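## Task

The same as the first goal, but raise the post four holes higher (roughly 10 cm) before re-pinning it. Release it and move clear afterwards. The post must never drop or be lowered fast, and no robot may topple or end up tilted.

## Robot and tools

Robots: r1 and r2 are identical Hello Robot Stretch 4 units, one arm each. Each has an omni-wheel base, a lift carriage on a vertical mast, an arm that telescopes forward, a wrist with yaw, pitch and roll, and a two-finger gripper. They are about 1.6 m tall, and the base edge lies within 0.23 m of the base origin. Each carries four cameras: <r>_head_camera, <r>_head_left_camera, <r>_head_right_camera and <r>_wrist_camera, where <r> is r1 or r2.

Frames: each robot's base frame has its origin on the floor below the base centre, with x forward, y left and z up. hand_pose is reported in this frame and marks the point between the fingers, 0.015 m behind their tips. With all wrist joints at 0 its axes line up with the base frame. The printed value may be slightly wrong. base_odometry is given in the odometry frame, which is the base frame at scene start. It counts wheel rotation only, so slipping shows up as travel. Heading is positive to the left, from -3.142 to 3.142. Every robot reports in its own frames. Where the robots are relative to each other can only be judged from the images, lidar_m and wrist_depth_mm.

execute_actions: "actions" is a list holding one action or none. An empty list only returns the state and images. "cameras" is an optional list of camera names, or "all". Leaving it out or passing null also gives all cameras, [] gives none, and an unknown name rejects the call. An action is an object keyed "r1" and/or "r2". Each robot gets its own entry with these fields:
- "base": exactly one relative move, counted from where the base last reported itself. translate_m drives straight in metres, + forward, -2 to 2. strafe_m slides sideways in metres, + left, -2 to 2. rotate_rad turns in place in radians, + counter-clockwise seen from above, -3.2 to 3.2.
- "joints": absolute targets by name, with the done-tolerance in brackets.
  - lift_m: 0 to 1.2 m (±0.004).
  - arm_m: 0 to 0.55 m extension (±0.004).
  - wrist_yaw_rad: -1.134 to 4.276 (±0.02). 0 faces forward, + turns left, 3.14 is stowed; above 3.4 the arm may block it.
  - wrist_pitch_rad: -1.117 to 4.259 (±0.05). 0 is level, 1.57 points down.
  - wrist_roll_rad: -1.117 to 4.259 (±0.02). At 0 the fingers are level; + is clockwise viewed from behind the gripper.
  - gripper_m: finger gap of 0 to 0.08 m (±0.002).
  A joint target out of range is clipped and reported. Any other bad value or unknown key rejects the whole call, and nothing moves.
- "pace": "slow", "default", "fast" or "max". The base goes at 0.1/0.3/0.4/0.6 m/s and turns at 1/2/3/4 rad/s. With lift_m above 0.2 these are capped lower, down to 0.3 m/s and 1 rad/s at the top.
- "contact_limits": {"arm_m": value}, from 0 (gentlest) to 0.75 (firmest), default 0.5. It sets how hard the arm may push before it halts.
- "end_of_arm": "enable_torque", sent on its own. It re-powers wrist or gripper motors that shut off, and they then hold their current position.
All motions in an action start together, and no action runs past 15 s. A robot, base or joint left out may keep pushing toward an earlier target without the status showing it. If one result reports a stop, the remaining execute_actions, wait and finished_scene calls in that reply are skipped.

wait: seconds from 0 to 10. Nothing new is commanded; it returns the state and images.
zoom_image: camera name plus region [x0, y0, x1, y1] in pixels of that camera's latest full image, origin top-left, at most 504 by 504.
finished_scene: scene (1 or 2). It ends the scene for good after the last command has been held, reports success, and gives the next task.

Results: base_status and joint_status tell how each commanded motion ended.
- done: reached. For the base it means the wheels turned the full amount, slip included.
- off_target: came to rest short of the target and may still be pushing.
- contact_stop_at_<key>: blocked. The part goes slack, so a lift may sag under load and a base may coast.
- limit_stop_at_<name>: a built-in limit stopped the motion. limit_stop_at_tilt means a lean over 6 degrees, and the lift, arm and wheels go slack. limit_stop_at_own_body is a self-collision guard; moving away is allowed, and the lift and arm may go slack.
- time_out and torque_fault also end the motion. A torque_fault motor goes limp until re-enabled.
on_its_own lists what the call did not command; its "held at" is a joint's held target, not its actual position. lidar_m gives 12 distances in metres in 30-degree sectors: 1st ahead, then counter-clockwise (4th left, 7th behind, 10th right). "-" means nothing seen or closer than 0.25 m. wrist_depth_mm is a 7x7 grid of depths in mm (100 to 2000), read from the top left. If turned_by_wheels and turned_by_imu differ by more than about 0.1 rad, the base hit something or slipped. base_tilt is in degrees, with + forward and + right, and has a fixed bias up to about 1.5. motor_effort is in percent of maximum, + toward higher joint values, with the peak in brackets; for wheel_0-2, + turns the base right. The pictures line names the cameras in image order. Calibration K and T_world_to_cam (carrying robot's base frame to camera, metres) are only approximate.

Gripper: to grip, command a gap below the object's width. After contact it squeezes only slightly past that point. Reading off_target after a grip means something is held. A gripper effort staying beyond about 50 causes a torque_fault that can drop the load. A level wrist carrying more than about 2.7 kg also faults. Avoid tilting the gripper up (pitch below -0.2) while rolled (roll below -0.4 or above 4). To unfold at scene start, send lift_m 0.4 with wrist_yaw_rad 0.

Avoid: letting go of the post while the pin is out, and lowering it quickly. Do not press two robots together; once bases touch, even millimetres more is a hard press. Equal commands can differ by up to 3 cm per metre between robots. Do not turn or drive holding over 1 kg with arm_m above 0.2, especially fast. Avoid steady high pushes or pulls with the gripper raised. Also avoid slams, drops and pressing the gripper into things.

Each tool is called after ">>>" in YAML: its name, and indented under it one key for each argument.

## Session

>>> execute_actions:
  actions: []
  cameras: ["r1_head_camera", "r1_head_left_camera", "r1_head_right_camera", "r2_head_camera", "r2_head_left_camera", "r2_head_right_camera"]

Scene clock: 0.00 s.
r1.base_odometry: x=+0.000 y=+0.000 heading=+0.000 (m, m, rad; r1's odometry frame)
r1.turned_by_wheels: +0.000 (rad since the last result)
r1.turned_by_imu: +0.000 (rad since the last result)
r1.base_tilt: forward=-0.4 right=+0.0 (deg)
r1.lidar_m: 0.88 0.83 0.86 1.13 2.66 2.83 4.15 3.90 1.79 1.24 1.16 1.18
r1.base_status: not commanded
r1.joint_positions: lift_m=+0.216 arm_m=+0.003 wrist_yaw_rad=+3.243 wrist_pitch_rad=+0.016 wrist_roll_rad=-0.008 gripper_m=+0.040
r1.joint_status: not commanded
r1.motor_effort: lift_m=+19 arm_m=-1 wrist_yaw_rad=+0 wrist_pitch_rad=-7 wrist_roll_rad=-1 gripper_m=+1 wheel_0=+0 wheel_1=+0 wheel_2=+0 (%)
r1.hand_pose: x=-0.0467 y=+0.0654 z=+0.3910 quat_wxyz=(-0.051, -0.008, -0.005, +0.999) (m; r1's base frame)
r1.wrist_depth_mm: - - 131 - - - - / - - 131 - - - - / - 109 133 - - - - / 140 136 190 - - - - / 206 - - - - - - / 206 1255 136 1229 146 1336 1336 / - - - 931 - - 931
r2.base_odometry: x=+0.000 y=+0.000 heading=+0.000 (m, m, rad; r2's odometry frame)
r2.turned_by_wheels: +0.000 (rad since the last result)
r2.turned_by_imu: +0.000 (rad since the last result)
r2.base_tilt: forward=-0.2 right=-0.2 (deg)
r2.lidar_m: 1.14 0.96 0.96 1.12 1.33 1.33 1.55 2.79 6.85 3.95 3.40 1.96
r2.base_status: not commanded
r2.joint_positions: lift_m=+0.292 arm_m=-0.003 wrist_yaw_rad=+3.076 wrist_pitch_rad=+0.003 wrist_roll_rad=-0.019 gripper_m=+0.040
r2.joint_status: not commanded
r2.motor_effort: lift_m=+21 arm_m=+0 wrist_yaw_rad=-1 wrist_pitch_rad=-6 wrist_roll_rad=+1 gripper_m=+0 wheel_0=+0 wheel_1=+0 wheel_2=+0 (%)
r2.hand_pose: x=-0.0381 y=+0.1011 z=+0.4695 quat_wxyz=(+0.033, -0.002, -0.009, +0.999) (m; r2's base frame)
r2.wrist_depth_mm: - 144 - 1808 1464 1281 1118 / - 135 - 1863 1499 1281 1118 / - 129 203 1808 1499 1255 1138 / 111 143 263 1808 1537 1281 1138 / - - - 1808 1537 1281 1138 / 1808 1921 1863 1661 1430 1255 1138 / 1205 1308 - 1182 148 - 1098
pictures: r1_head_camera, r1_head_left_camera, r1_head_right_camera, r2_head_camera, r2_head_left_camera, r2_head_right_camera
Images, in order (width x height): r1_head_camera 420x560, r1_head_left_camera 420x672, r1_head_right_camera 420x672, r2_head_camera 420x560, r2_head_left_camera 420x672, r2_head_right_camera 420x672.

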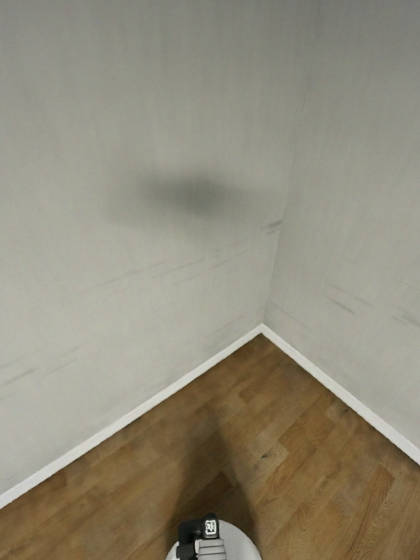

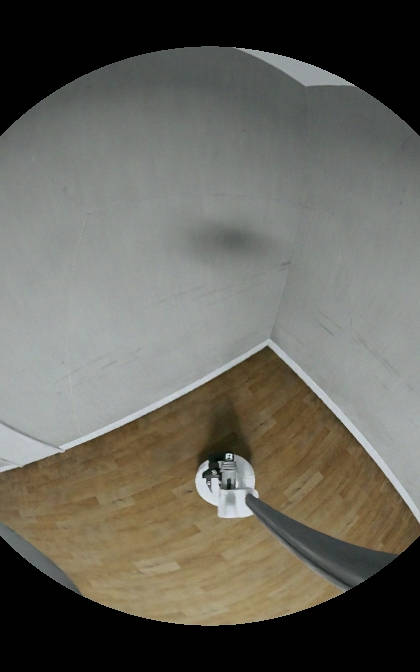

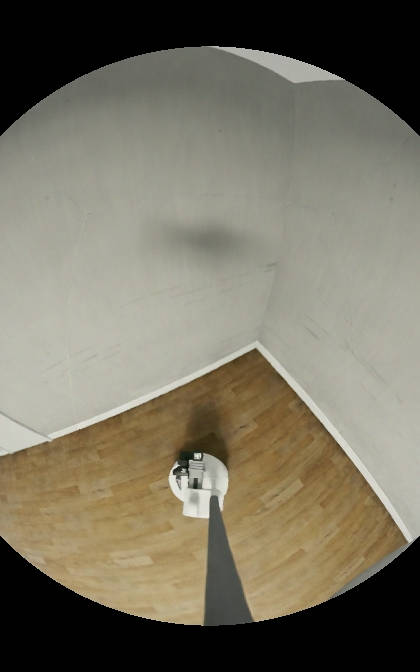

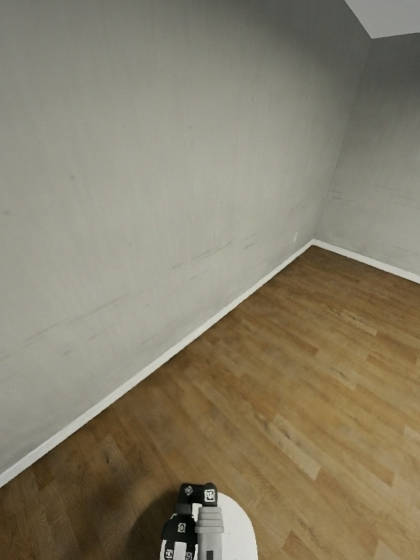

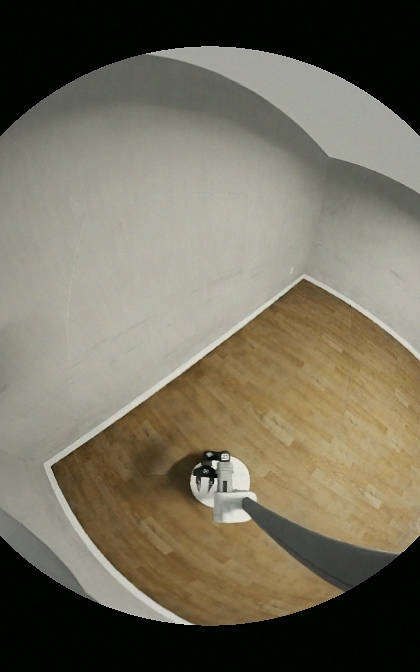

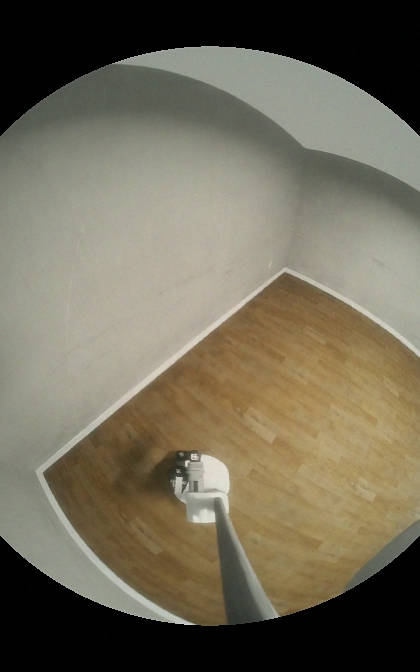

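>>> execute_actions:
  actions:
    - {"r1": {"base": {"rotate_rad": 2.6}, "joints": {"lift_m": 0.4, "wrist_yaw_rad": 0, "gripper_m": 0.08}, "pace": "fast"}, "r2": {"base": {"rotate_rad": -2.1}, "joints": {"lift_m": 0.4, "wrist_yaw_rad": 0, "gripper_m": 0.08}, "pace": "fast"}}
  cameras: ["r1_head_camera", "r2_head_camera"]

Scene clock: 5.20 s.
r1.base_odometry: x=+0.000 y=+0.000 heading=+2.600 (m, m, rad; r1's odometry frame)
r1.turned_by_wheels: +2.600 (rad since the last result)
r1.turned_by_imu: +2.577 (rad since the last result)
r1.base_tilt: forward=-0.4 right=+0.0 (deg)
r1.lidar_m: 2.81 4.15 3.90 1.83 1.25 1.16 1.18 0.90 0.82 0.84 1.09 2.47
r1.base_status: done
r1.joint_positions: lift_m=+0.400 arm_m=+0.003 wrist_yaw_rad=+0.000 wrist_pitch_rad=+0.016 wrist_roll_rad=-0.008 gripper_m=+0.080
r1.joint_status: all done
r1.motor_effort: lift_m=+23(24) arm_m=-1(1) wrist_yaw_rad=+0(6) wrist_pitch_rad=-7(8) wrist_roll_rad=-1(0) gripper_m=+2(3) wheel_0=+1(10) wheel_1=+1(7) wheel_2=+2(10) (%)
r1.hand_pose: x=+0.3864 y=-0.0873 z=+0.5745 quat_wxyz=(+1.000, -0.004, +0.008, +0.000) (m; r1's base frame)
r1.wrist_depth_mm: - - - - - - - / - - - - - - - / - - - - - - - / - - - - - - - / - - - - - - - / 1661 131 1430 1708 1464 1921 1756 / - - 1281 1336 147 - -
r2.base_odometry: x=+0.000 y=+0.000 heading=-2.100 (m, m, rad; r2's odometry frame)
r2.turned_by_wheels: -2.100 (rad since the last result)
r2.turned_by_imu: -2.065 (rad since the last result)
r2.base_tilt: forward=-0.1 right=-0.3 (deg)
r2.lidar_m: 4.17 3.94 3.39 1.93 1.12 0.95 0.97 1.15 1.32 1.34 1.59 2.75
r2.base_status: done
r2.joint_positions: lift_m=+0.400 arm_m=-0.002 wrist_yaw_rad=+0.000 wrist_pitch_rad=+0.003 wrist_roll_rad=-0.019 gripper_m=+0.080
r2.joint_status: all done
r2.motor_effort: lift_m=+25(28) arm_m=-1(1) wrist_yaw_rad=-2(8) wrist_pitch_rad=-6(6) wrist_roll_rad=+1(1) gripper_m=+2(2) wheel_0=+0(8) wheel_1=+1(9) wheel_2=-1(8) (%)
r2.hand_pose: x=+0.3811 y=-0.0873 z=+0.5772 quat_wxyz=(+1.000, -0.010, +0.002, +0.000) (m; r2's base frame)
r2.wrist_depth_mm: - - - - - - - / - - - - - - - / - - - - - - - / - - - - - - - / - - - - - - - / - - - - - 1983 - / 1537 - 131 1464 1464 119 -
pictures: r1_head_camera, r2_head_camera
Images, in order (width x height): r1_head_camera 420x560, r2_head_camera 420x560.

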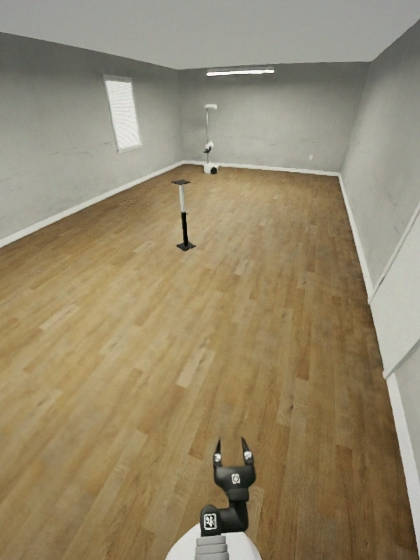

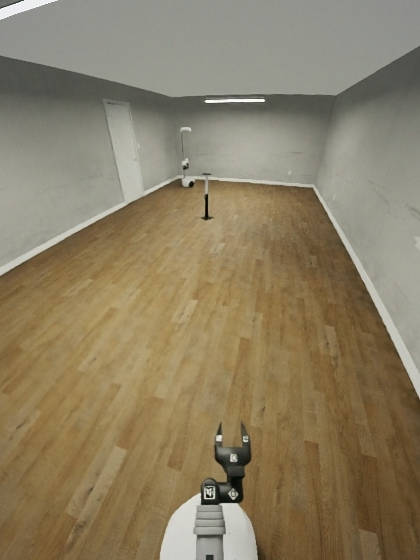

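>>> zoom_image:
  camera: "r1_head_camera"
  region: [140, 170, 230, 260]

>>> zoom_image:
  camera: "r2_head_camera"
  region: [172, 160, 242, 230]

Region (140, 170, 230, 260) of r1_head_camera's 420x560 image, scaled by 5.600, with more detail than that image has.

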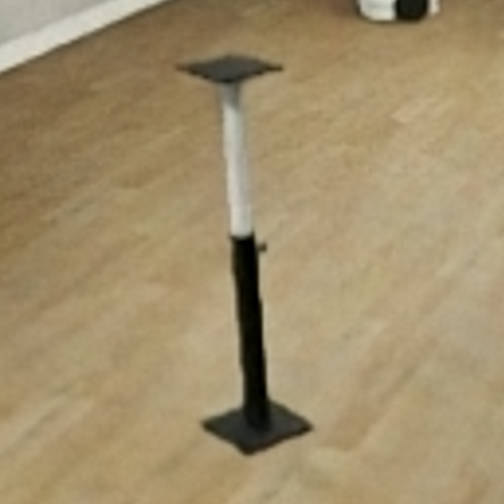

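Region (172, 160, 242, 230) of r2_head_camera's 420x560 image, scaled by 7.200, with more detail than that image has.

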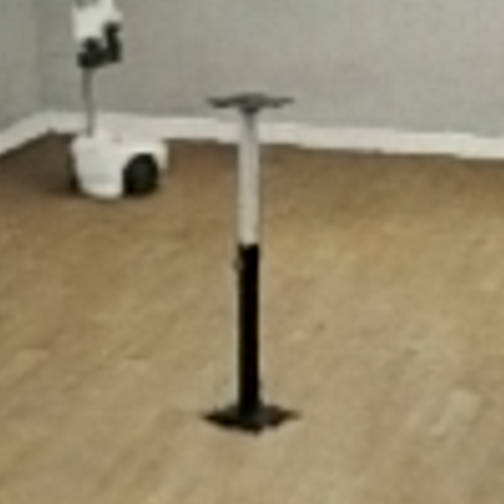

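>>> execute_actions:
  actions:
    - {"r1": {"base": {"translate_m": 1.6}, "pace": "max"}, "r2": {"base": {"translate_m": 2.0}, "pace": "max"}}
  cameras: ["r1_head_camera", "r2_head_camera"]

>>> zoom_image:
  camera: "r1_head_camera"
  region: [110, 230, 260, 380]

>>> zoom_image:
  camera: "r2_head_camera"
  region: [150, 190, 260, 300]

Scene clock: 17.37 s.
r1.base_odometry: x=-1.372 y=+0.824 heading=+2.600 (m, m, rad; r1's odometry frame)
r1.turned_by_wheels: +0.000 (rad since the last result)
r1.turned_by_imu: -0.006 (rad since the last result)
r1.base_tilt: forward=-0.5 right=-0.1 (deg)
r1.lidar_m: 1.21 3.45 3.22 3.29 2.82 2.61 2.41 1.63 1.44 1.50 1.99 4.41
r1.base_status: done
r1.joint_positions: lift_m=+0.400 arm_m=+0.003 wrist_yaw_rad=+0.000 wrist_pitch_rad=+0.016 wrist_roll_rad=-0.008 gripper_m=+0.080
r1.joint_status: not commanded
r1.motor_effort: lift_m=+22(23) arm_m=-1(1) wrist_yaw_rad=+0(1) wrist_pitch_rad=-7(7) wrist_roll_rad=+0(0) gripper_m=+4(2) wheel_0=-2(8) wheel_1=-1(8) wheel_2=+1(10) (%)
r1.hand_pose: x=+0.3864 y=-0.0874 z=+0.5746 quat_wxyz=(+1.000, -0.004, +0.008, +0.000) (m; r1's base frame)
r1.wrist_depth_mm: - - - - - - - / - - - - - - - / - - - - - - - / - - - - - - - / - - - - - - - / 1708 131 1430 1756 1464 1863 1808 / - - 1255 1308 146 - -
r2.base_odometry: x=-1.009 y=-1.727 heading=-2.100 (m, m, rad; r2's odometry frame)
r2.turned_by_wheels: +0.000 (rad since the last result)
r2.turned_by_imu: -0.004 (rad since the last result)
r2.base_tilt: forward=-0.1 right=-0.3 (deg)
r2.lidar_m: 2.17 3.30 2.86 2.86 3.32 2.87 2.89 2.14 1.83 1.85 2.18 3.88
r2.base_status: done
r2.joint_positions: lift_m=+0.400 arm_m=-0.002 wrist_yaw_rad=+0.000 wrist_pitch_rad=+0.003 wrist_roll_rad=-0.019 gripper_m=+0.080
r2.joint_status: not commanded
r2.motor_effort: lift_m=+24(25) arm_m=-1(0) wrist_yaw_rad=-1(2) wrist_pitch_rad=-6(6) wrist_roll_rad=+1(1) gripper_m=+0(1) wheel_0=-2(6) wheel_1=-1(8) wheel_2=+0(14) (%)
r2.hand_pose: x=+0.3811 y=-0.0874 z=+0.5774 quat_wxyz=(+1.000, -0.010, +0.002, +0.000) (m; r2's base frame)
r2.wrist_depth_mm: - - - - - - - / - - - - - - - / - - - - - - - / - - - - - - - / - - - - - - - / - - - - - 1921 - / 1537 - 131 1499 1464 119 -
pictures: r1_head_camera, r2_head_camera
Images, in order (width x height): r1_head_camera 420x560, r2_head_camera 420x560.

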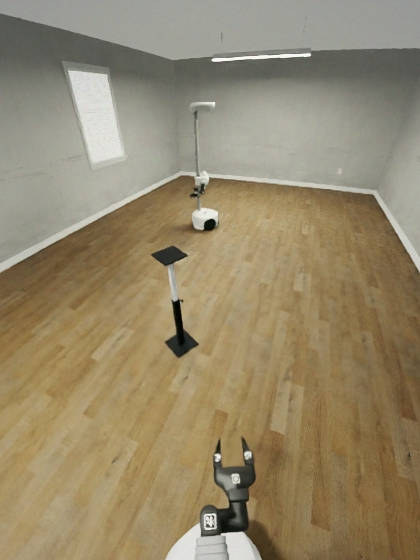

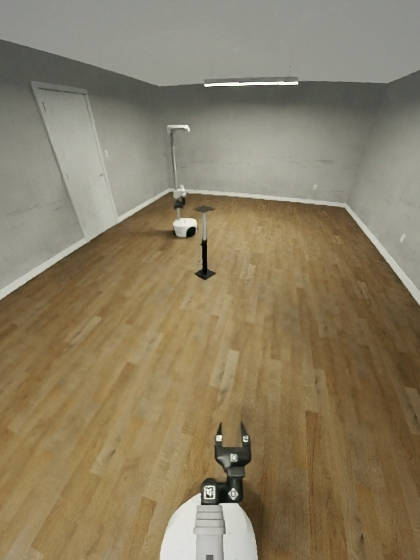

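Region (110, 230, 260, 380) of r1_head_camera's 420x560 image, scaled by 3.360, with more detail than that image has.

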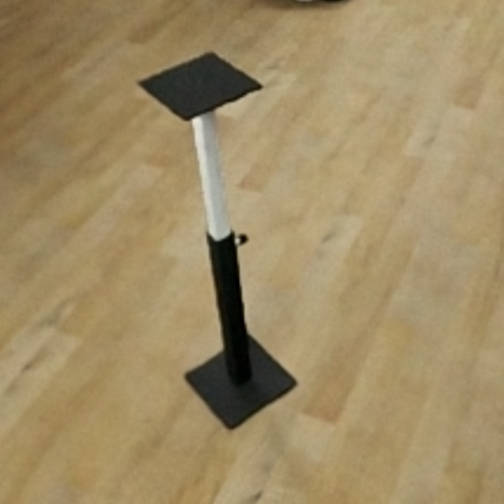

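Region (150, 190, 260, 300) of r2_head_camera's 420x560 image, scaled by 4.582, with more detail than that image has.

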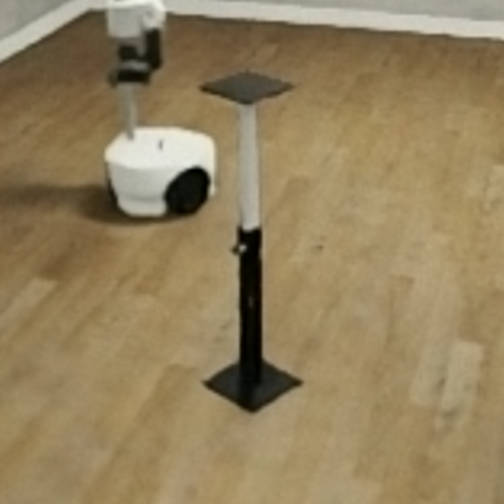

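>>> execute_actions:
  actions:
    - {"r1": {"base": {"rotate_rad": -0.15}, "pace": "fast"}, "r2": {"base": {"rotate_rad": 0.348}, "joints": {"lift_m": 0.292}, "pace": "fast"}}
  cameras: []

>>> execute_actions:
  actions:
    - {"r1": {"base": {"translate_m": 0.76}, "joints": {"lift_m": 0.52}, "pace": "fast"}, "r2": {"base": {"translate_m": 1.94}, "pace": "max"}}
  cameras: []

>>> execute_actions:
  actions:
    - {"r1": {"base": {"rotate_rad": 0.80}, "pace": "fast"}, "r2": {"base": {"rotate_rad": -1.165}, "pace": "fast"}}
  cameras: ["r1_head_camera", "r1_wrist_camera", "r2_head_camera", "r2_wrist_camera"]

Scene clock: 58.17 s.
r1.base_odometry: x=-1.372 y=+0.824 heading=+2.450 (m, m, rad; r1's odometry frame)
r1.turned_by_wheels: -0.150 (rad since the last result)
r1.turned_by_imu: -0.150 (rad since the last result)
r1.base_tilt: forward=-0.4 right=+0.0 (deg)
r1.lidar_m: 1.23 1.15 3.22 3.23 3.00 2.60 2.63 1.74 1.48 1.47 1.79 3.14
r1.base_status: done
r1.joint_positions: lift_m=+0.400 arm_m=+0.003 wrist_yaw_rad=+0.000 wrist_pitch_rad=+0.016 wrist_roll_rad=-0.008 gripper_m=+0.080
r1.joint_status: not commanded
r1.motor_effort: lift_m=+22(22) arm_m=-1(1) wrist_yaw_rad=+1(0) wrist_pitch_rad=-7(7) wrist_roll_rad=-1(2) gripper_m=+1(1) wheel_0=-1(5) wheel_1=+0(6) wheel_2=+0(10) (%)
r1.hand_pose: x=+0.3864 y=-0.0874 z=+0.5746 quat_wxyz=(+1.000, -0.004, +0.008, +0.000) (m; r1's base frame)
r1.wrist_depth_mm: - - - - - - - / - - - - - - - / - - - - - - - / - - - - - - - / - - - - - - - / 1661 131 1464 1756 1499 1863 1756 / - - 1281 1308 147 - -
r2.base_odometry: x=-1.009 y=-1.727 heading=-1.752 (m, m, rad; r2's odometry frame)
r2.turned_by_wheels: +0.348 (rad since the last result)
r2.turned_by_imu: +0.341 (rad since the last result)
r2.base_tilt: forward=-0.1 right=-0.3 (deg)
r2.lidar_m: 3.17 2.88 2.86 3.08 2.93 2.87 2.49 1.88 1.83 2.02 2.98 2.15
r2.base_status: done
r2.joint_positions: lift_m=+0.292 arm_m=-0.002 wrist_yaw_rad=+0.000 wrist_pitch_rad=+0.003 wrist_roll_rad=-0.019 gripper_m=+0.080
r2.joint_status: all done
r2.motor_effort: lift_m=+17(21) arm_m=+0(0) wrist_yaw_rad=-2(2) wrist_pitch_rad=-6(6) wrist_roll_rad=+2(1) gripper_m=+2(1) wheel_0=+0(3) wheel_1=+0(6) wheel_2=+0(8) (%)
r2.hand_pose: x=+0.3811 y=-0.0874 z=+0.4699 quat_wxyz=(+1.000, -0.010, +0.002, +0.000) (m; r2's base frame)
r2.wrist_depth_mm: - - - - - - - / - - - - - - - / - - - - - - - / - - - - - - - / - - - - - - - / 1808 1863 1808 1756 1708 1618 1576 / 1255 - 131 1229 1205 119 -
pictures: none
No camera images: the call's "cameras" was empty. Leave "cameras" out to get every camera's image.

Scene clock: 63.10 s.
r1.base_odometry: x=-1.957 y=+1.309 heading=+2.450 (m, m, rad; r1's odometry frame)
r1.turned_by_wheels: +0.000 (rad since the last result)
r1.turned_by_imu: -0.004 (rad since the last result)
r1.base_tilt: forward=-0.5 right=+0.0 (deg)
r1.lidar_m: 0.73 0.51 0.54 3.02 3.53 3.33 3.34 1.98 1.70 1.70 2.03 0.56
r1.base_status: done
r1.joint_positions: lift_m=+0.520 arm_m=+0.003 wrist_yaw_rad=+0.000 wrist_pitch_rad=+0.016 wrist_roll_rad=-0.008 gripper_m=+0.080
r1.joint_status: all done
r1.motor_effort: lift_m=+23(24) arm_m=-1(1) wrist_yaw_rad=+1(1) wrist_pitch_rad=-6(7) wrist_roll_rad=+0(0) gripper_m=+3(2) wheel_0=-2(8) wheel_1=-1(9) wheel_2=+1(10) (%)
r1.hand_pose: x=+0.3864 y=-0.0874 z=+0.6944 quat_wxyz=(+1.000, -0.004, +0.008, +0.000) (m; r1's base frame)
r1.wrist_depth_mm: - - - - - - - / - - - - - - - / - - - - - - - / - - - - - - - / - - - 707 - - - / - 131 1708 759 580 - - / - - 1499 1576 146 - -
r2.base_odometry: x=-1.359 y=-3.635 heading=-1.752 (m, m, rad; r2's odometry frame)
r2.turned_by_wheels: +0.000 (rad since the last result)
r2.turned_by_imu: -0.002 (rad since the last result)
r2.base_tilt: forward=-0.1 right=-0.3 (deg)
r2.lidar_m: 2.28 1.75 1.72 1.84 2.73 4.45 3.93 3.07 3.00 0.64 0.64 0.54
r2.base_status: done
r2.joint_positions: lift_m=+0.292 arm_m=-0.002 wrist_yaw_rad=+0.000 wrist_pitch_rad=+0.003 wrist_roll_rad=-0.019 gripper_m=+0.080
r2.joint_status: not commanded
r2.motor_effort: lift_m=+18(19) arm_m=-1(1) wrist_yaw_rad=-2(2) wrist_pitch_rad=-6(6) wrist_roll_rad=+1(1) gripper_m=+0(1) wheel_0=-2(9) wheel_1=-1(9) wheel_2=+0(15) (%)
r2.hand_pose: x=+0.3811 y=-0.0874 z=+0.4698 quat_wxyz=(+1.000, -0.010, +0.002, +0.000) (m; r2's base frame)
r2.wrist_depth_mm: 1464 1708 - - - - 375 / 1430 1661 - - - - - / 1430 1708 - - - - - / 1464 1661 - - - - - / 1430 1708 - - - - - / 1430 1661 1756 1756 1708 640 1576 / 1281 - 131 1229 1205 119 -
pictures: none
No camera images: the call's "cameras" was empty. Leave "cameras" out to get every camera's image.

Scene clock: 64.63 s.
r1.base_odometry: x=-1.957 y=+1.309 heading=-3.033 (m, m, rad; r1's odometry frame)
r1.turned_by_wheels: +0.800 (rad since the last result)
r1.turned_by_imu: +0.793 (rad since the last result)
r1.base_tilt: forward=-0.5 right=+0.0 (deg)
r1.lidar_m: 0.49 3.01 3.15 3.44 3.33 2.38 1.78 1.68 1.80 2.53 0.69 0.52
r1.base_status: done
r1.joint_positions: lift_m=+0.520 arm_m=+0.003 wrist_yaw_rad=+0.000 wrist_pitch_rad=+0.016 wrist_roll_rad=-0.008 gripper_m=+0.080
r1.joint_status: not commanded
r1.motor_effort: lift_m=+23(23) arm_m=-1(1) wrist_yaw_rad=+0(0) wrist_pitch_rad=-7(6) wrist_roll_rad=-1(0) gripper_m=+3(3) wheel_0=+2(6) wheel_1=+2(6) wheel_2=+2(9) (%)
r1.hand_pose: x=+0.3864 y=-0.0874 z=+0.6945 quat_wxyz=(+1.000, -0.004, +0.008, +0.000) (m; r1's base frame)
r1.wrist_depth_mm: - - - - - - - / - - - 327 - - - / - - - - - - - / - - - - - - - / - - - - - - - / - 132 1708 1756 1808 - - / - - 1499 1537 146 - -
r2.base_odometry: x=-1.359 y=-3.635 heading=-2.917 (m, m, rad; r2's odometry frame)
r2.turned_by_wheels: -1.165 (rad since the last result)
r2.turned_by_imu: -1.145 (rad since the last result)
r2.base_tilt: forward=-0.2 right=-0.3 (deg)
r2.lidar_m: 0.62 0.66 0.92 1.84 1.74 1.81 2.47 4.42 4.31 3.12 2.98 3.10
r2.base_status: done
r2.joint_positions: lift_m=+0.292 arm_m=-0.002 wrist_yaw_rad=+0.000 wrist_pitch_rad=+0.003 wrist_roll_rad=-0.019 gripper_m=+0.080
r2.joint_status: not commanded
r2.motor_effort: lift_m=+18(18) arm_m=+0(0) wrist_yaw_rad=-1(2) wrist_pitch_rad=-6(6) wrist_roll_rad=+1(2) gripper_m=+0(0) wheel_0=+1(6) wheel_1=+1(10) wheel_2=-1(8) (%)
r2.hand_pose: x=+0.3811 y=-0.0874 z=+0.4698 quat_wxyz=(+1.000, -0.010, +0.002, +0.000) (m; r2's base frame)
r2.wrist_depth_mm: 504 - - - - - - / 469 535 - - - - - / - - - - - - - / - - - - - - - / - - - - - - - / 1863 1808 1756 1464 1661 1618 1576 / 759 - 131 1160 1205 119 -
pictures: r1_head_camera, r1_wrist_camera, r2_head_camera, r2_wrist_camera
camera_calibration (this result's frames):
r1_wrist_camera: T_world_to_cam=[[-0.000417175, -0.999477, 0.0323333, -0.112262], [-0.063535, -0.0322415, -0.997459, 0.760342], [0.99798, -0.00247041, -0.0634883, -0.19532], [0, 0, 0, 1]] pos_world=[0.243187, -0.0881708, 0.749639]
r2_wrist_camera: T_world_to_cam=[[0.0206096, -0.999778, -0.00428087, -0.0800183], [0.00276866, 0.00433883, -0.999987, 0.524846], [0.999784, 0.0205974, 0.00285747, -0.232918], [0, 0, 0, 1]] pos_world=[0.233063, -0.0774803, 0.525162]
Images, in order (width x height): r1_head_camera 420x560, r1_wrist_camera 616x392, r2_head_camera 420x560, r2_wrist_camera 616x392.

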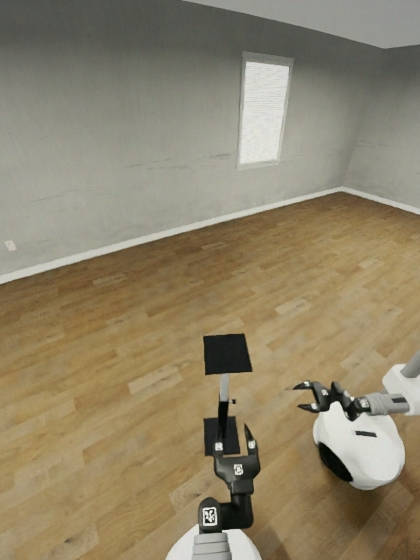

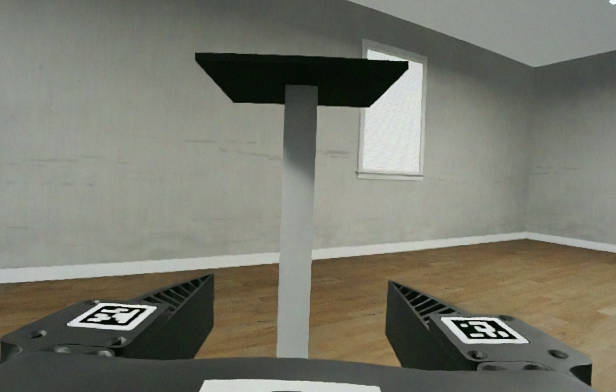

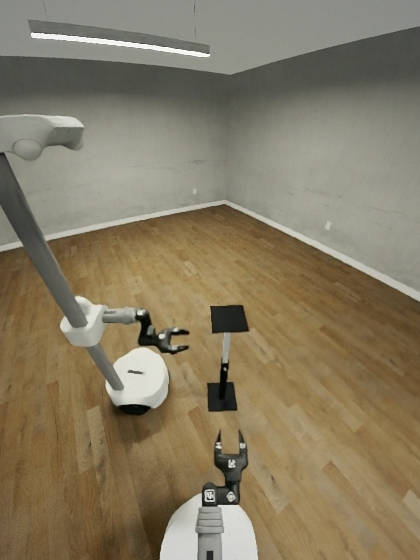

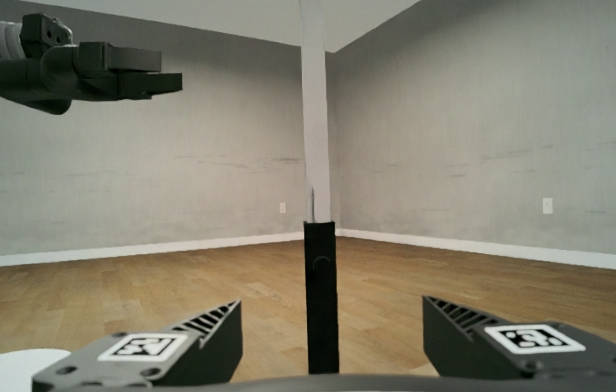

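>>> execute_actions:
  actions:
    - {"r1": {"joints": {"arm_m": 0.15}}, "r2": {"joints": {"lift_m": 0.274, "arm_m": 0.2}}}
  cameras: ["r1_wrist_camera", "r2_wrist_camera"]

Scene clock: 71.07 s.
r1.base_odometry: x=-1.957 y=+1.309 heading=-3.033 (m, m, rad; r1's odometry frame)
r1.turned_by_wheels: +0.000 (rad since the last result)
r1.turned_by_imu: -0.001 (rad since the last result)
r1.base_tilt: forward=-0.5 right=+0.0 (deg)
r1.lidar_m: 0.50 3.01 3.16 3.44 3.33 2.36 1.73 1.68 1.80 2.54 0.66 0.52
r1.base_status: not commanded
r1.joint_positions: lift_m=+0.520 arm_m=+0.149 wrist_yaw_rad=+0.000 wrist_pitch_rad=+0.016 wrist_roll_rad=-0.008 gripper_m=+0.080
r1.joint_status: all done
r1.motor_effort: lift_m=+23(23) arm_m=+6(6) wrist_yaw_rad=+0(1) wrist_pitch_rad=-7(6) wrist_roll_rad=+0(1) gripper_m=+3(2) wheel_0=+2(2) wheel_1=+2(2) wheel_2=+2(2) (%)
r1.hand_pose: x=+0.5325 y=-0.0874 z=+0.6945 quat_wxyz=(+1.000, -0.004, +0.008, +0.000) (m; r1's base frame)
r1.wrist_depth_mm: - - 216 188 206 - - / - - - 190 - - - / - - - 191 - - - / - - - 193 - - - / - - - 195 - - - / - 132 1661 196 1756 - - / - - 1537 198 147 - -
r2.base_odometry: x=-1.359 y=-3.635 heading=-2.917 (m, m, rad; r2's odometry frame)
r2.turned_by_wheels: +0.000 (rad since the last result)
r2.turned_by_imu: -0.001 (rad since the last result)
r2.base_tilt: forward=-0.2 right=-0.3 (deg)
r2.lidar_m: 0.62 0.70 0.92 1.82 1.74 1.78 2.48 4.42 4.31 3.13 2.98 3.10
r2.base_status: not commanded
r2.joint_positions: lift_m=+0.274 arm_m=+0.198 wrist_yaw_rad=+0.000 wrist_pitch_rad=+0.003 wrist_roll_rad=-0.019 gripper_m=+0.080
r2.joint_status: all done
r2.motor_effort: lift_m=+16(19) arm_m=+9(8) wrist_yaw_rad=-2(1) wrist_pitch_rad=-6(6) wrist_roll_rad=+1(1) gripper_m=+1(1) wheel_0=+1(1) wheel_1=+1(1) wheel_2=-1(1) (%)
r2.hand_pose: x=+0.5821 y=-0.0874 z=+0.4520 quat_wxyz=(+1.000, -0.010, +0.001, +0.000) (m; r2's base frame)
r2.wrist_depth_mm: 366 - - 314 - - - / - - - - - - - / - - - - - - - / - - - - - - - / - - - 279 - - - / 1756 1708 1708 282 1618 1537 1499 / 1229 - 130 661 1160 119 -
pictures: r1_wrist_camera, r2_wrist_camera
camera_calibration (this result's frames):
r1_wrist_camera: T_world_to_cam=[[-0.000444573, -0.999477, 0.0323333, -0.112192], [-0.0635351, -0.0322397, -0.997459, 0.769621], [0.99798, -0.00249774, -0.0634875, -0.341069], [0, 0, 0, 1]] pos_world=[0.389228, -0.0881727, 0.749639]
r2_wrist_camera: T_world_to_cam=[[0.0208162, -0.999774, -0.0042799, -0.0843133], [0.00281804, 0.00433948, -0.999987, 0.506476], [0.999779, 0.0208039, 0.00290774, -0.433821], [0, 0, 0, 1]] pos_world=[0.434053, -0.077467, 0.50737]
Images, in order (width x height): r1_wrist_camera 616x392, r2_wrist_camera 616x392.

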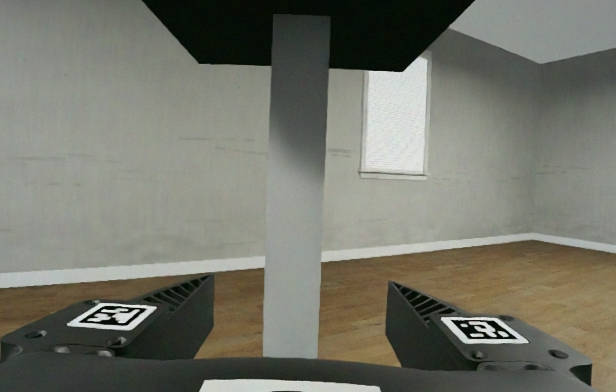

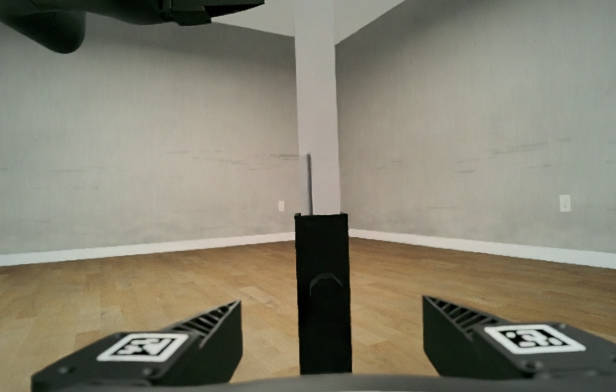

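>>> execute_actions:
  actions:
    - {"r1": {"base": {"strafe_m": 0.004}, "joints": {"arm_m": 0.222}, "pace": "slow"}, "r2": {"joints": {"arm_m": 0.29, "gripper_m": 0.055}, "pace": "slow"}}
  cameras: ["r1_wrist_camera", "r2_wrist_camera"]

Scene clock: 78.73 s.
r1.base_odometry: x=-1.957 y=+1.305 heading=-3.033 (m, m, rad; r1's odometry frame)
r1.turned_by_wheels: +0.000 (rad since the last result)
r1.turned_by_imu: -0.002 (rad since the last result)
r1.base_tilt: forward=-0.5 right=-0.1 (deg)
r1.lidar_m: 0.50 3.01 3.17 3.44 3.34 2.39 1.75 1.70 1.80 2.53 0.64 0.53
r1.base_status: done
r1.joint_positions: lift_m=+0.520 arm_m=+0.221 wrist_yaw_rad=+0.000 wrist_pitch_rad=+0.016 wrist_roll_rad=-0.008 gripper_m=+0.080
r1.joint_status: all done
r1.motor_effort: lift_m=+23(23) arm_m=+6(7) wrist_yaw_rad=+0(1) wrist_pitch_rad=-6(6) wrist_roll_rad=+0(1) gripper_m=+1(3) wheel_0=-3(4) wheel_1=+3(6) wheel_2=+0(0) (%)
r1.hand_pose: x=+0.6044 y=-0.0874 z=+0.6945 quat_wxyz=(+1.000, -0.004, +0.008, +0.000) (m; r1's base frame)
r1.wrist_depth_mm: - - - 118 - - - / - - - 119 - - - / - - - 120 - - - / - - - 121 - - - / - - - 122 - - - / - 131 156 123 1756 - - / - - 1499 124 146 - -
r2.base_odometry: x=-1.359 y=-3.635 heading=-2.917 (m, m, rad; r2's odometry frame)
r2.turned_by_wheels: +0.000 (rad since the last result)
r2.turned_by_imu: -0.001 (rad since the last result)
r2.base_tilt: forward=-0.1 right=-0.3 (deg)
r2.lidar_m: 0.64 0.71 2.48 1.81 1.72 1.80 2.47 4.43 4.32 3.10 2.98 3.10
r2.base_status: not commanded
r2.joint_positions: lift_m=+0.274 arm_m=+0.288 wrist_yaw_rad=+0.000 wrist_pitch_rad=+0.003 wrist_roll_rad=-0.019 gripper_m=+0.055
r2.joint_status: all done
r2.motor_effort: lift_m=+16(16) arm_m=+9(8) wrist_yaw_rad=-2(1) wrist_pitch_rad=-6(6) wrist_roll_rad=+1(2) gripper_m=-4(5) wheel_0=+1(1) wheel_1=+1(1) wheel_2=-1(1) (%)
r2.hand_pose: x=+0.6720 y=-0.0874 z=+0.4520 quat_wxyz=(+1.000, -0.010, +0.001, +0.000) (m; r2's base frame)
r2.wrist_depth_mm: - - - 201 - - - / - - - 201 - - - / - - - 200 - - - / - - - 200 - - - / - - - 192 - - - / 1756 1756 1708 191 192 1576 1537 / 1182 1229 114 191 159 - -
pictures: r1_wrist_camera, r2_wrist_camera
camera_calibration (this result's frames):
r1_wrist_camera: T_world_to_cam=[[-0.000464085, -0.999477, 0.0323333, -0.112152], [-0.0635359, -0.0322385, -0.997459, 0.774195], [0.997979, -0.00251723, -0.0634877, -0.412906], [0, 0, 0, 1]] pos_world=[0.461209, -0.0881741, 0.749639]
r2_wrist_camera: T_world_to_cam=[[0.0207277, -0.999776, -0.00427972, -0.0861456], [0.00281832, 0.00433905, -0.999987, 0.506222], [0.999781, 0.0207154, 0.00290763, -0.523773], [0, 0, 0, 1]] pos_world=[0.524017, -0.0774727, 0.50737]
Images, in order (width x height): r1_wrist_camera 616x392, r2_wrist_camera 616x392.

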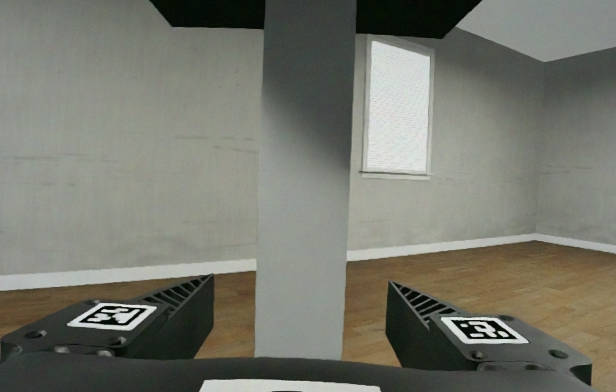

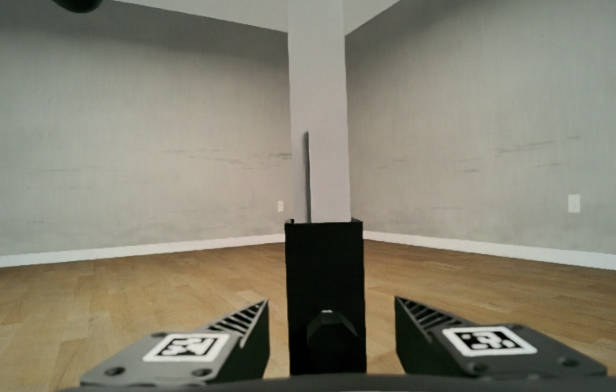

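>>> execute_actions:
  actions:
    - {"r1": {"joints": {"gripper_m": 0.0}}, "r2": {"joints": {"arm_m": 0.308}, "pace": "slow"}}
  cameras: ["r2_wrist_camera"]

>>> execute_actions:
  actions:
    - {"r2": {"joints": {"gripper_m": 0.0}}, "r1": {"joints": {"lift_m": 0.523}, "pace": "slow"}}
  cameras: ["r2_wrist_camera"]

Scene clock: 85.53 s.
r1.base_odometry: x=-1.957 y=+1.305 heading=-3.033 (m, m, rad; r1's odometry frame)
r1.turned_by_wheels: +0.000 (rad since the last result)
r1.turned_by_imu: -0.001 (rad since the last result)
r1.base_tilt: forward=-0.4 right=+0.0 (deg)
r1.lidar_m: 0.50 3.00 3.16 3.44 3.34 2.37 1.76 1.69 1.80 2.53 0.64 0.52
r1.base_status: not commanded
r1.joint_positions: lift_m=+0.520 arm_m=+0.221 wrist_yaw_rad=+0.001 wrist_pitch_rad=+0.016 wrist_roll_rad=-0.007 gripper_m=+0.029
r1.joint_status: gripper_m off_target (ended at +0.029, target +0.000)
r1.on_its_own: gripper_m is held at +0.023, not at your +0.000, by its contact guard: the fingers met something
r1.motor_effort: lift_m=+23(23) arm_m=+6(6) wrist_yaw_rad=-2(4) wrist_pitch_rad=-6(7) wrist_roll_rad=-4(4) gripper_m=-42(46) wheel_0=-3(3) wheel_1=+3(3) wheel_2=+0(0) (%)
r1.hand_pose: x=+0.6045 y=-0.0872 z=+0.6945 quat_wxyz=(+1.000, -0.004, +0.008, +0.001) (m; r1's base frame)
r1.wrist_depth_mm: - - - 118 - - - / - - - 119 - - - / - - - 120 - - - / - - - 121 - - - / - - - 122 - - - / 1808 1863 123 123 - - - / - - - 123 - 1499 1499
r2.base_odometry: x=-1.359 y=-3.635 heading=-2.917 (m, m, rad; r2's odometry frame)
r2.turned_by_wheels: +0.000 (rad since the last result)
r2.turned_by_imu: -0.001 (rad since the last result)
r2.base_tilt: forward=-0.1 right=-0.3 (deg)
r2.lidar_m: 0.63 0.71 2.46 1.84 1.70 1.81 2.45 4.42 4.32 3.14 2.96 3.11
r2.base_status: not commanded
r2.joint_positions: lift_m=+0.274 arm_m=+0.306 wrist_yaw_rad=+0.000 wrist_pitch_rad=+0.003 wrist_roll_rad=-0.019 gripper_m=+0.055
r2.joint_status: all done
r2.motor_effort: lift_m=+16(16) arm_m=+8(8) wrist_yaw_rad=-1(1) wrist_pitch_rad=-6(6) wrist_roll_rad=+1(1) gripper_m=-2(2) wheel_0=+1(1) wheel_1=+1(1) wheel_2=-1(1) (%)
r2.hand_pose: x=+0.6900 y=-0.0874 z=+0.4520 quat_wxyz=(+1.000, -0.010, +0.001, +0.000) (m; r2's base frame)
r2.wrist_depth_mm: - - - 183 - - - / - - - 182 - - - / - - - 182 - - - / - - - 182 - - - / - - - 174 - - - / 1756 1756 1708 174 174 1576 1499 / 1160 1229 114 158 138 - -
pictures: r2_wrist_camera
camera_calibration (this result's frames):
r2_wrist_camera: T_world_to_cam=[[0.0207275, -0.999776, -0.0042797, -0.0865185], [0.00281857, 0.00433904, -0.999987, 0.506172], [0.999781, 0.0207152, 0.00290787, -0.541764], [0, 0, 0, 1]] pos_world=[0.542012, -0.0774727, 0.50737]
Images, in order (width x height): r2_wrist_camera 616x392.

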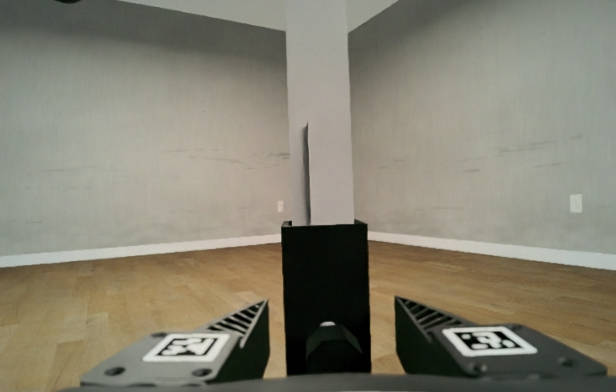

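Scene clock: 86.57 s.
r1.base_odometry: x=-1.957 y=+1.305 heading=-3.033 (m, m, rad; r1's odometry frame)
r1.turned_by_wheels: +0.000 (rad since the last result)
r1.turned_by_imu: +0.000 (rad since the last result)
r1.base_tilt: forward=-0.3 right=+0.0 (deg)
r1.lidar_m: 0.49 3.01 3.16 3.43 3.33 2.38 1.74 1.68 1.80 2.52 0.64 0.52
r1.base_status: not commanded
r1.joint_positions: lift_m=+0.522 arm_m=+0.221 wrist_yaw_rad=+0.002 wrist_pitch_rad=+0.019 wrist_roll_rad=-0.007 gripper_m=+0.029
r1.joint_status: all done
r1.on_its_own: gripper_m is held at +0.023, not at your +0.000, by its contact guard: the fingers met something
r1.motor_effort: lift_m=+26(25) arm_m=+6(6) wrist_yaw_rad=-4(4) wrist_pitch_rad=-15(15) wrist_roll_rad=-4(3) gripper_m=-41(42) wheel_0=-3(3) wheel_1=+3(3) wheel_2=+0(0) (%)
r1.hand_pose: x=+0.6046 y=-0.0871 z=+0.6965 quat_wxyz=(+1.000, -0.004, +0.010, +0.001) (m; r1's base frame)
r1.wrist_depth_mm: - - - 117 - - - / - - - 118 - - - / - - - 119 - - - / - - - 121 - - - / - - - 122 - - - / 1808 1921 122 123 - - - / - - - 124 - 1499 1464
r2.base_odometry: x=-1.359 y=-3.635 heading=-2.917 (m, m, rad; r2's odometry frame)
r2.turned_by_wheels: +0.000 (rad since the last result)
r2.turned_by_imu: +0.000 (rad since the last result)
r2.base_tilt: forward=-0.1 right=-0.3 (deg)
r2.lidar_m: 0.64 0.71 2.47 1.80 1.74 1.80 2.44 4.44 4.31 3.11 2.96 3.07
r2.base_status: not commanded
r2.joint_positions: lift_m=+0.274 arm_m=+0.306 wrist_yaw_rad=+0.000 wrist_pitch_rad=+0.003 wrist_roll_rad=-0.019 gripper_m=+0.019
r2.joint_status: gripper_m off_target (ended at +0.019, target +0.000)
r2.on_its_own: gripper_m is held at +0.015, not at your +0.000, by its contact guard: the fingers met something
r2.motor_effort: lift_m=+16(16) arm_m=+8(8) wrist_yaw_rad=-2(2) wrist_pitch_rad=-6(6) wrist_roll_rad=-1(0) gripper_m=-41(39) wheel_0=+1(1) wheel_1=+1(1) wheel_2=-1(1) (%)
r2.hand_pose: x=+0.6901 y=-0.0874 z=+0.4520 quat_wxyz=(+1.000, -0.009, +0.001, +0.000) (m; r2's base frame)
r2.wrist_depth_mm: - - - 182 - - - / - - - 183 - - - / - - - 182 - - - / - - - 182 - - - / - - - 174 - - - / 1756 1756 1708 174 1464 1576 1537 / 1182 1229 - 138 - - 1060
pictures: r2_wrist_camera
camera_calibration (this result's frames):
r2_wrist_camera: T_world_to_cam=[[0.0209909, -0.999769, -0.00470114, -0.0864533], [0.00283288, 0.00476163, -0.999985, 0.506201], [0.999776, 0.0209773, 0.00293218, -0.541773], [0, 0, 0, 1]] pos_world=[0.542032, -0.0774787, 0.507375]
Images, in order (width x height): r2_wrist_camera 616x392.

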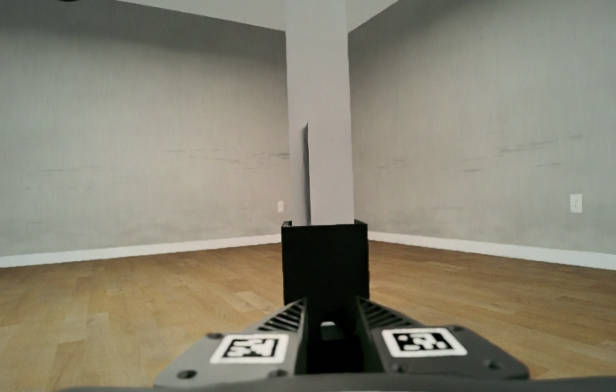

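>>> execute_actions:
  actions:
    - {"r2": {"joints": {"arm_m": 0.292}, "pace": "slow", "contact_limits": {"arm_m": 0.4}}}
  cameras: ["r2_wrist_camera"]

Scene clock: 90.63 s.
r1.base_odometry: x=-1.957 y=+1.305 heading=-3.033 (m, m, rad; r1's odometry frame)
r1.turned_by_wheels: +0.000 (rad since the last result)
r1.turned_by_imu: -0.001 (rad since the last result)
r1.base_tilt: forward=-0.5 right=+0.0 (deg)
r1.lidar_m: 0.50 3.00 3.15 3.46 3.33 2.38 1.76 1.69 1.81 2.54 0.64 0.53
r1.base_status: not commanded
r1.joint_positions: lift_m=+0.522 arm_m=+0.221 wrist_yaw_rad=+0.002 wrist_pitch_rad=+0.019 wrist_roll_rad=-0.007 gripper_m=+0.029
r1.joint_status: not commanded
r1.on_its_own: gripper_m is held at +0.023, not at your +0.000, by its contact guard: the fingers met something
r1.motor_effort: lift_m=+26(26) arm_m=+6(6) wrist_yaw_rad=-5(5) wrist_pitch_rad=-16(16) wrist_roll_rad=-3(3) gripper_m=-42(42) wheel_0=-3(3) wheel_1=+2(3) wheel_2=+0(0) (%)
r1.hand_pose: x=+0.6046 y=-0.0871 z=+0.6965 quat_wxyz=(+1.000, -0.004, +0.010, +0.001) (m; r1's base frame)
r1.wrist_depth_mm: - - - 117 - - - / - - - 118 - - - / - - - 119 - - - / - - - 121 - - - / - - - 121 - - - / 1863 1921 123 123 - - - / - - - 124 - 1537 1537
r2.base_odometry: x=-1.359 y=-3.635 heading=-2.917 (m, m, rad; r2's odometry frame)
r2.turned_by_wheels: +0.000 (rad since the last result)
r2.turned_by_imu: -0.001 (rad since the last result)
r2.base_tilt: forward=-0.2 right=-0.3 (deg)
r2.lidar_m: 0.63 0.70 2.46 1.83 1.74 1.82 2.47 4.45 4.33 3.10 2.98 3.09
r2.base_status: not commanded
r2.joint_positions: lift_m=+0.274 arm_m=+0.295 wrist_yaw_rad=+0.006 wrist_pitch_rad=+0.004 wrist_roll_rad=-0.019 gripper_m=+0.019
r2.joint_status: all done
r2.on_its_own: gripper_m is held at +0.015, not at your +0.000, by its contact guard: the fingers met something; wrist_yaw_rad is at rest, and its effort (-17) is outside its rest range (-13 to +13)
r2.motor_effort: lift_m=+17(17) arm_m=-16(15) wrist_yaw_rad=-17(19) wrist_pitch_rad=-8(8) wrist_roll_rad=+1(0) gripper_m=-41(40) wheel_0=-5(5) wheel_1=+0(1) wheel_2=+7(7) (%)
r2.contact_limits: arm_m 0.4
r2.hand_pose: x=+0.6790 y=-0.0862 z=+0.4518 quat_wxyz=(+1.000, -0.009, +0.002, +0.003) (m; r2's base frame)
r2.wrist_depth_mm: - - - 193 - - - / - - - 193 - - - / - - - 193 - - - / - - - 192 - - - / - - - 185 - - - / 1756 1756 1661 184 1430 1537 1537 / 1182 1229 - 143 - - 1060
pictures: r2_wrist_camera
camera_calibration (this result's frames):
r2_wrist_camera: T_world_to_cam=[[0.0263234, -0.999643, -0.00452855, -0.0887733], [0.00205192, 0.00458414, -0.999987, 0.506546], [0.999651, 0.0263138, 0.00217186, -0.529828], [0, 0, 0, 1]] pos_world=[0.530941, -0.0771219, 0.507288]
Images, in order (width x height): r2_wrist_camera 616x392.

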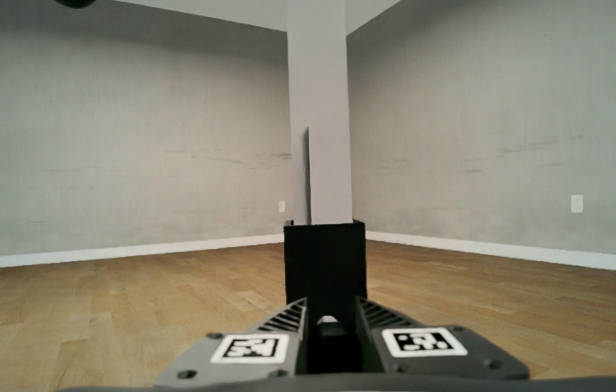

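>>> execute_actions:
  actions:
    - {"r1": {"joints": {"lift_m": 0.613}, "pace": "slow"}}
  cameras: ["r2_wrist_camera"]

>>> zoom_image:
  camera: "r2_wrist_camera"
  region: [240, 40, 420, 340]

Scene clock: 96.00 s.
r1.base_odometry: x=-1.957 y=+1.305 heading=-3.033 (m, m, rad; r1's odometry frame)
r1.turned_by_wheels: +0.000 (rad since the last result)
r1.turned_by_imu: -0.001 (rad since the last result)
r1.base_tilt: forward=-0.4 right=-0.1 (deg)
r1.lidar_m: 0.49 3.00 3.16 3.44 3.34 2.38 1.76 1.68 1.83 2.56 0.63 0.50
r1.base_status: not commanded
r1.joint_positions: lift_m=+0.612 arm_m=+0.221 wrist_yaw_rad=+0.002 wrist_pitch_rad=+0.021 wrist_roll_rad=-0.007 gripper_m=+0.029
r1.joint_status: all done
r1.on_its_own: gripper_m is held at +0.023, not at your +0.000, by its contact guard: the fingers met something
r1.motor_effort: lift_m=+27(29) arm_m=+6(6) wrist_yaw_rad=-3(5) wrist_pitch_rad=-22(22) wrist_roll_rad=-4(3) gripper_m=-41(40) wheel_0=-3(3) wheel_1=+3(3) wheel_2=+0(0) (%)
r1.hand_pose: x=+0.6047 y=-0.0871 z=+0.7860 quat_wxyz=(+1.000, -0.004, +0.011, +0.001) (m; r1's base frame)
r1.wrist_depth_mm: - - - 117 - - - / - - - 118 - - - / - - - 119 - - - / - - - 120 - - - / - - - 121 - - - / - - 122 123 - - - / - - - 123 - 1661 1661
r2.base_odometry: x=-1.359 y=-3.635 heading=-2.917 (m, m, rad; r2's odometry frame)
r2.turned_by_wheels: +0.000 (rad since the last result)
r2.turned_by_imu: -0.001 (rad since the last result)
r2.base_tilt: forward=-0.1 right=-0.2 (deg)
r2.lidar_m: 0.65 0.72 2.47 1.83 1.74 1.81 2.45 4.45 4.32 3.12 2.98 3.06
r2.base_status: not commanded
r2.joint_positions: lift_m=+0.274 arm_m=+0.295 wrist_yaw_rad=+0.006 wrist_pitch_rad=+0.004 wrist_roll_rad=-0.019 gripper_m=+0.019
r2.joint_status: not commanded
r2.on_its_own: gripper_m is held at +0.015, not at your +0.000, by its contact guard: the fingers met something; wrist_yaw_rad is at rest, and its effort (-18) is outside its rest range (-13 to +13)
r2.motor_effort: lift_m=+17(16) arm_m=-17(17) wrist_yaw_rad=-18(17) wrist_pitch_rad=-8(8) wrist_roll_rad=+1(1) gripper_m=-38(39) wheel_0=-5(5) wheel_1=+0(1) wheel_2=+7(7) (%)
r2.hand_pose: x=+0.6790 y=-0.0862 z=+0.4518 quat_wxyz=(+1.000, -0.009, +0.002, +0.003) (m; r2's base frame)
r2.wrist_depth_mm: - - - 193 - - - / - - - 193 - - - / - - - 193 - - - / - - - 193 - - - / - - - 184 - - - / 1756 1756 1756 184 1464 1537 1499 / 1182 1205 - 143 - - 1078
pictures: r2_wrist_camera
camera_calibration (this result's frames):
r2_wrist_camera: T_world_to_cam=[[0.0263234, -0.999643, -0.00452843, -0.0887733], [0.00205176, 0.00458402, -0.999987, 0.506546], [0.999651, 0.0263138, 0.0021717, -0.529828], [0, 0, 0, 1]] pos_world=[0.530941, -0.0771219, 0.507288]
Images, in order (width x height): r2_wrist_camera 616x392.

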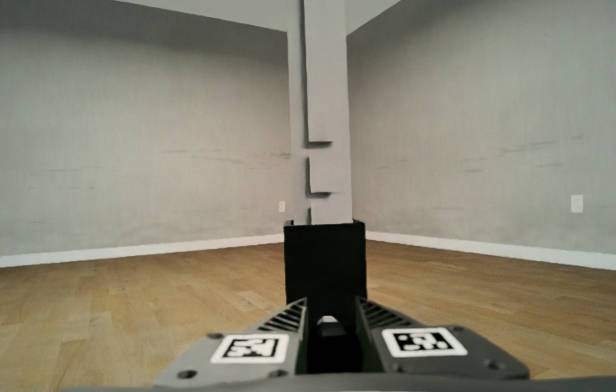

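Region (240, 40, 420, 340) of r2_wrist_camera's 616x392 image, scaled by 1.680; it fills the left 302 columns of this view, and the rest is white.

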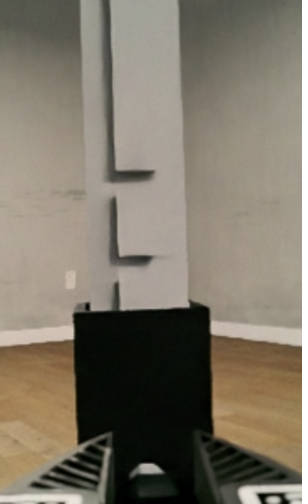

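>>> execute_actions:
  actions:
    - {"r2": {"joints": {"arm_m": 0.302}, "pace": "slow", "contact_limits": {"arm_m": 0.2}}}
  cameras: []

>>> execute_actions:
  actions:
    - {"r2": {"joints": {"gripper_m": 0.06, "arm_m": 0.299}}, "r1": {"joints": {"lift_m": 0.626}, "pace": "slow"}}
  cameras: ["r2_wrist_camera"]

Scene clock: 101.33 s.
r1.base_odometry: x=-1.957 y=+1.305 heading=-3.033 (m, m, rad; r1's odometry frame)
r1.turned_by_wheels: +0.000 (rad since the last result)
r1.turned_by_imu: -0.001 (rad since the last result)
r1.base_tilt: forward=-0.6 right=-0.1 (deg)
r1.lidar_m: 0.50 3.00 3.17 3.42 3.32 2.39 1.74 1.67 1.80 2.55 0.65 0.51
r1.base_status: not commanded
r1.joint_positions: lift_m=+0.612 arm_m=+0.221 wrist_yaw_rad=+0.002 wrist_pitch_rad=+0.021 wrist_roll_rad=-0.007 gripper_m=+0.029
r1.joint_status: not commanded
r1.on_its_own: gripper_m is held at +0.023, not at your +0.000, by its contact guard: the fingers met something
r1.motor_effort: lift_m=+27(27) arm_m=+6(5) wrist_yaw_rad=-4(4) wrist_pitch_rad=-22(21) wrist_roll_rad=-3(4) gripper_m=-42(42) wheel_0=-3(3) wheel_1=+3(3) wheel_2=+0(0) (%)
r1.hand_pose: x=+0.6047 y=-0.0871 z=+0.7860 quat_wxyz=(+1.000, -0.004, +0.011, +0.001) (m; r1's base frame)
r1.wrist_depth_mm: - - - 117 - - - / - - - 118 - - - / - - - 119 - - - / - - - 120 - - - / - - - 121 - - - / - - 122 123 - - - / - - - 124 - 1708 1661
r2.base_odometry: x=-1.358 y=-3.635 heading=-2.917 (m, m, rad; r2's odometry frame)
r2.turned_by_wheels: +0.000 (rad since the last result)
r2.turned_by_imu: -0.001 (rad since the last result)
r2.base_tilt: forward=-0.2 right=-0.3 (deg)
r2.lidar_m: 0.61 0.73 2.48 1.80 1.73 1.79 2.45 4.41 4.34 3.09 2.95 3.11
r2.base_status: not commanded
r2.joint_positions: lift_m=+0.274 arm_m=+0.299 wrist_yaw_rad=-0.005 wrist_pitch_rad=+0.001 wrist_roll_rad=-0.019 gripper_m=+0.019
r2.joint_status: arm_m contact_stop (moved +0.004 of +0.007)
r2.on_its_own: gripper_m is held at +0.015, not at your +0.000, by its contact guard: the fingers met something; arm_m is slack since a contact_stop; wrist_yaw_rad is at rest, and its effort (+14) is outside its rest range (-13 to +13)
r2.motor_effort: lift_m=+16(17) arm_m=+0(19) wrist_yaw_rad=+14(18) wrist_pitch_rad=-1(8) wrist_roll_rad=+1(1) gripper_m=-40(39) wheel_0=+6(6) wheel_1=+3(3) wheel_2=-7(7) (%)
r2.contact_limits: arm_m 0.2
r2.hand_pose: x=+0.6818 y=-0.0885 z=+0.4523 quat_wxyz=(+1.000, -0.009, +0.001, -0.003) (m; r2's base frame)
r2.wrist_depth_mm: - - - 191 - - - / - - - 191 - - - / - - - 191 - - - / - - - 191 - - - / - - - 182 - - - / 1756 1756 1708 182 1464 1537 1499 / 1182 1229 - 143 - - 1060
pictures: none
No camera images: the call's "cameras" was empty. Leave "cameras" out to get every camera's image.

not run: a stop came earlier in this reply.


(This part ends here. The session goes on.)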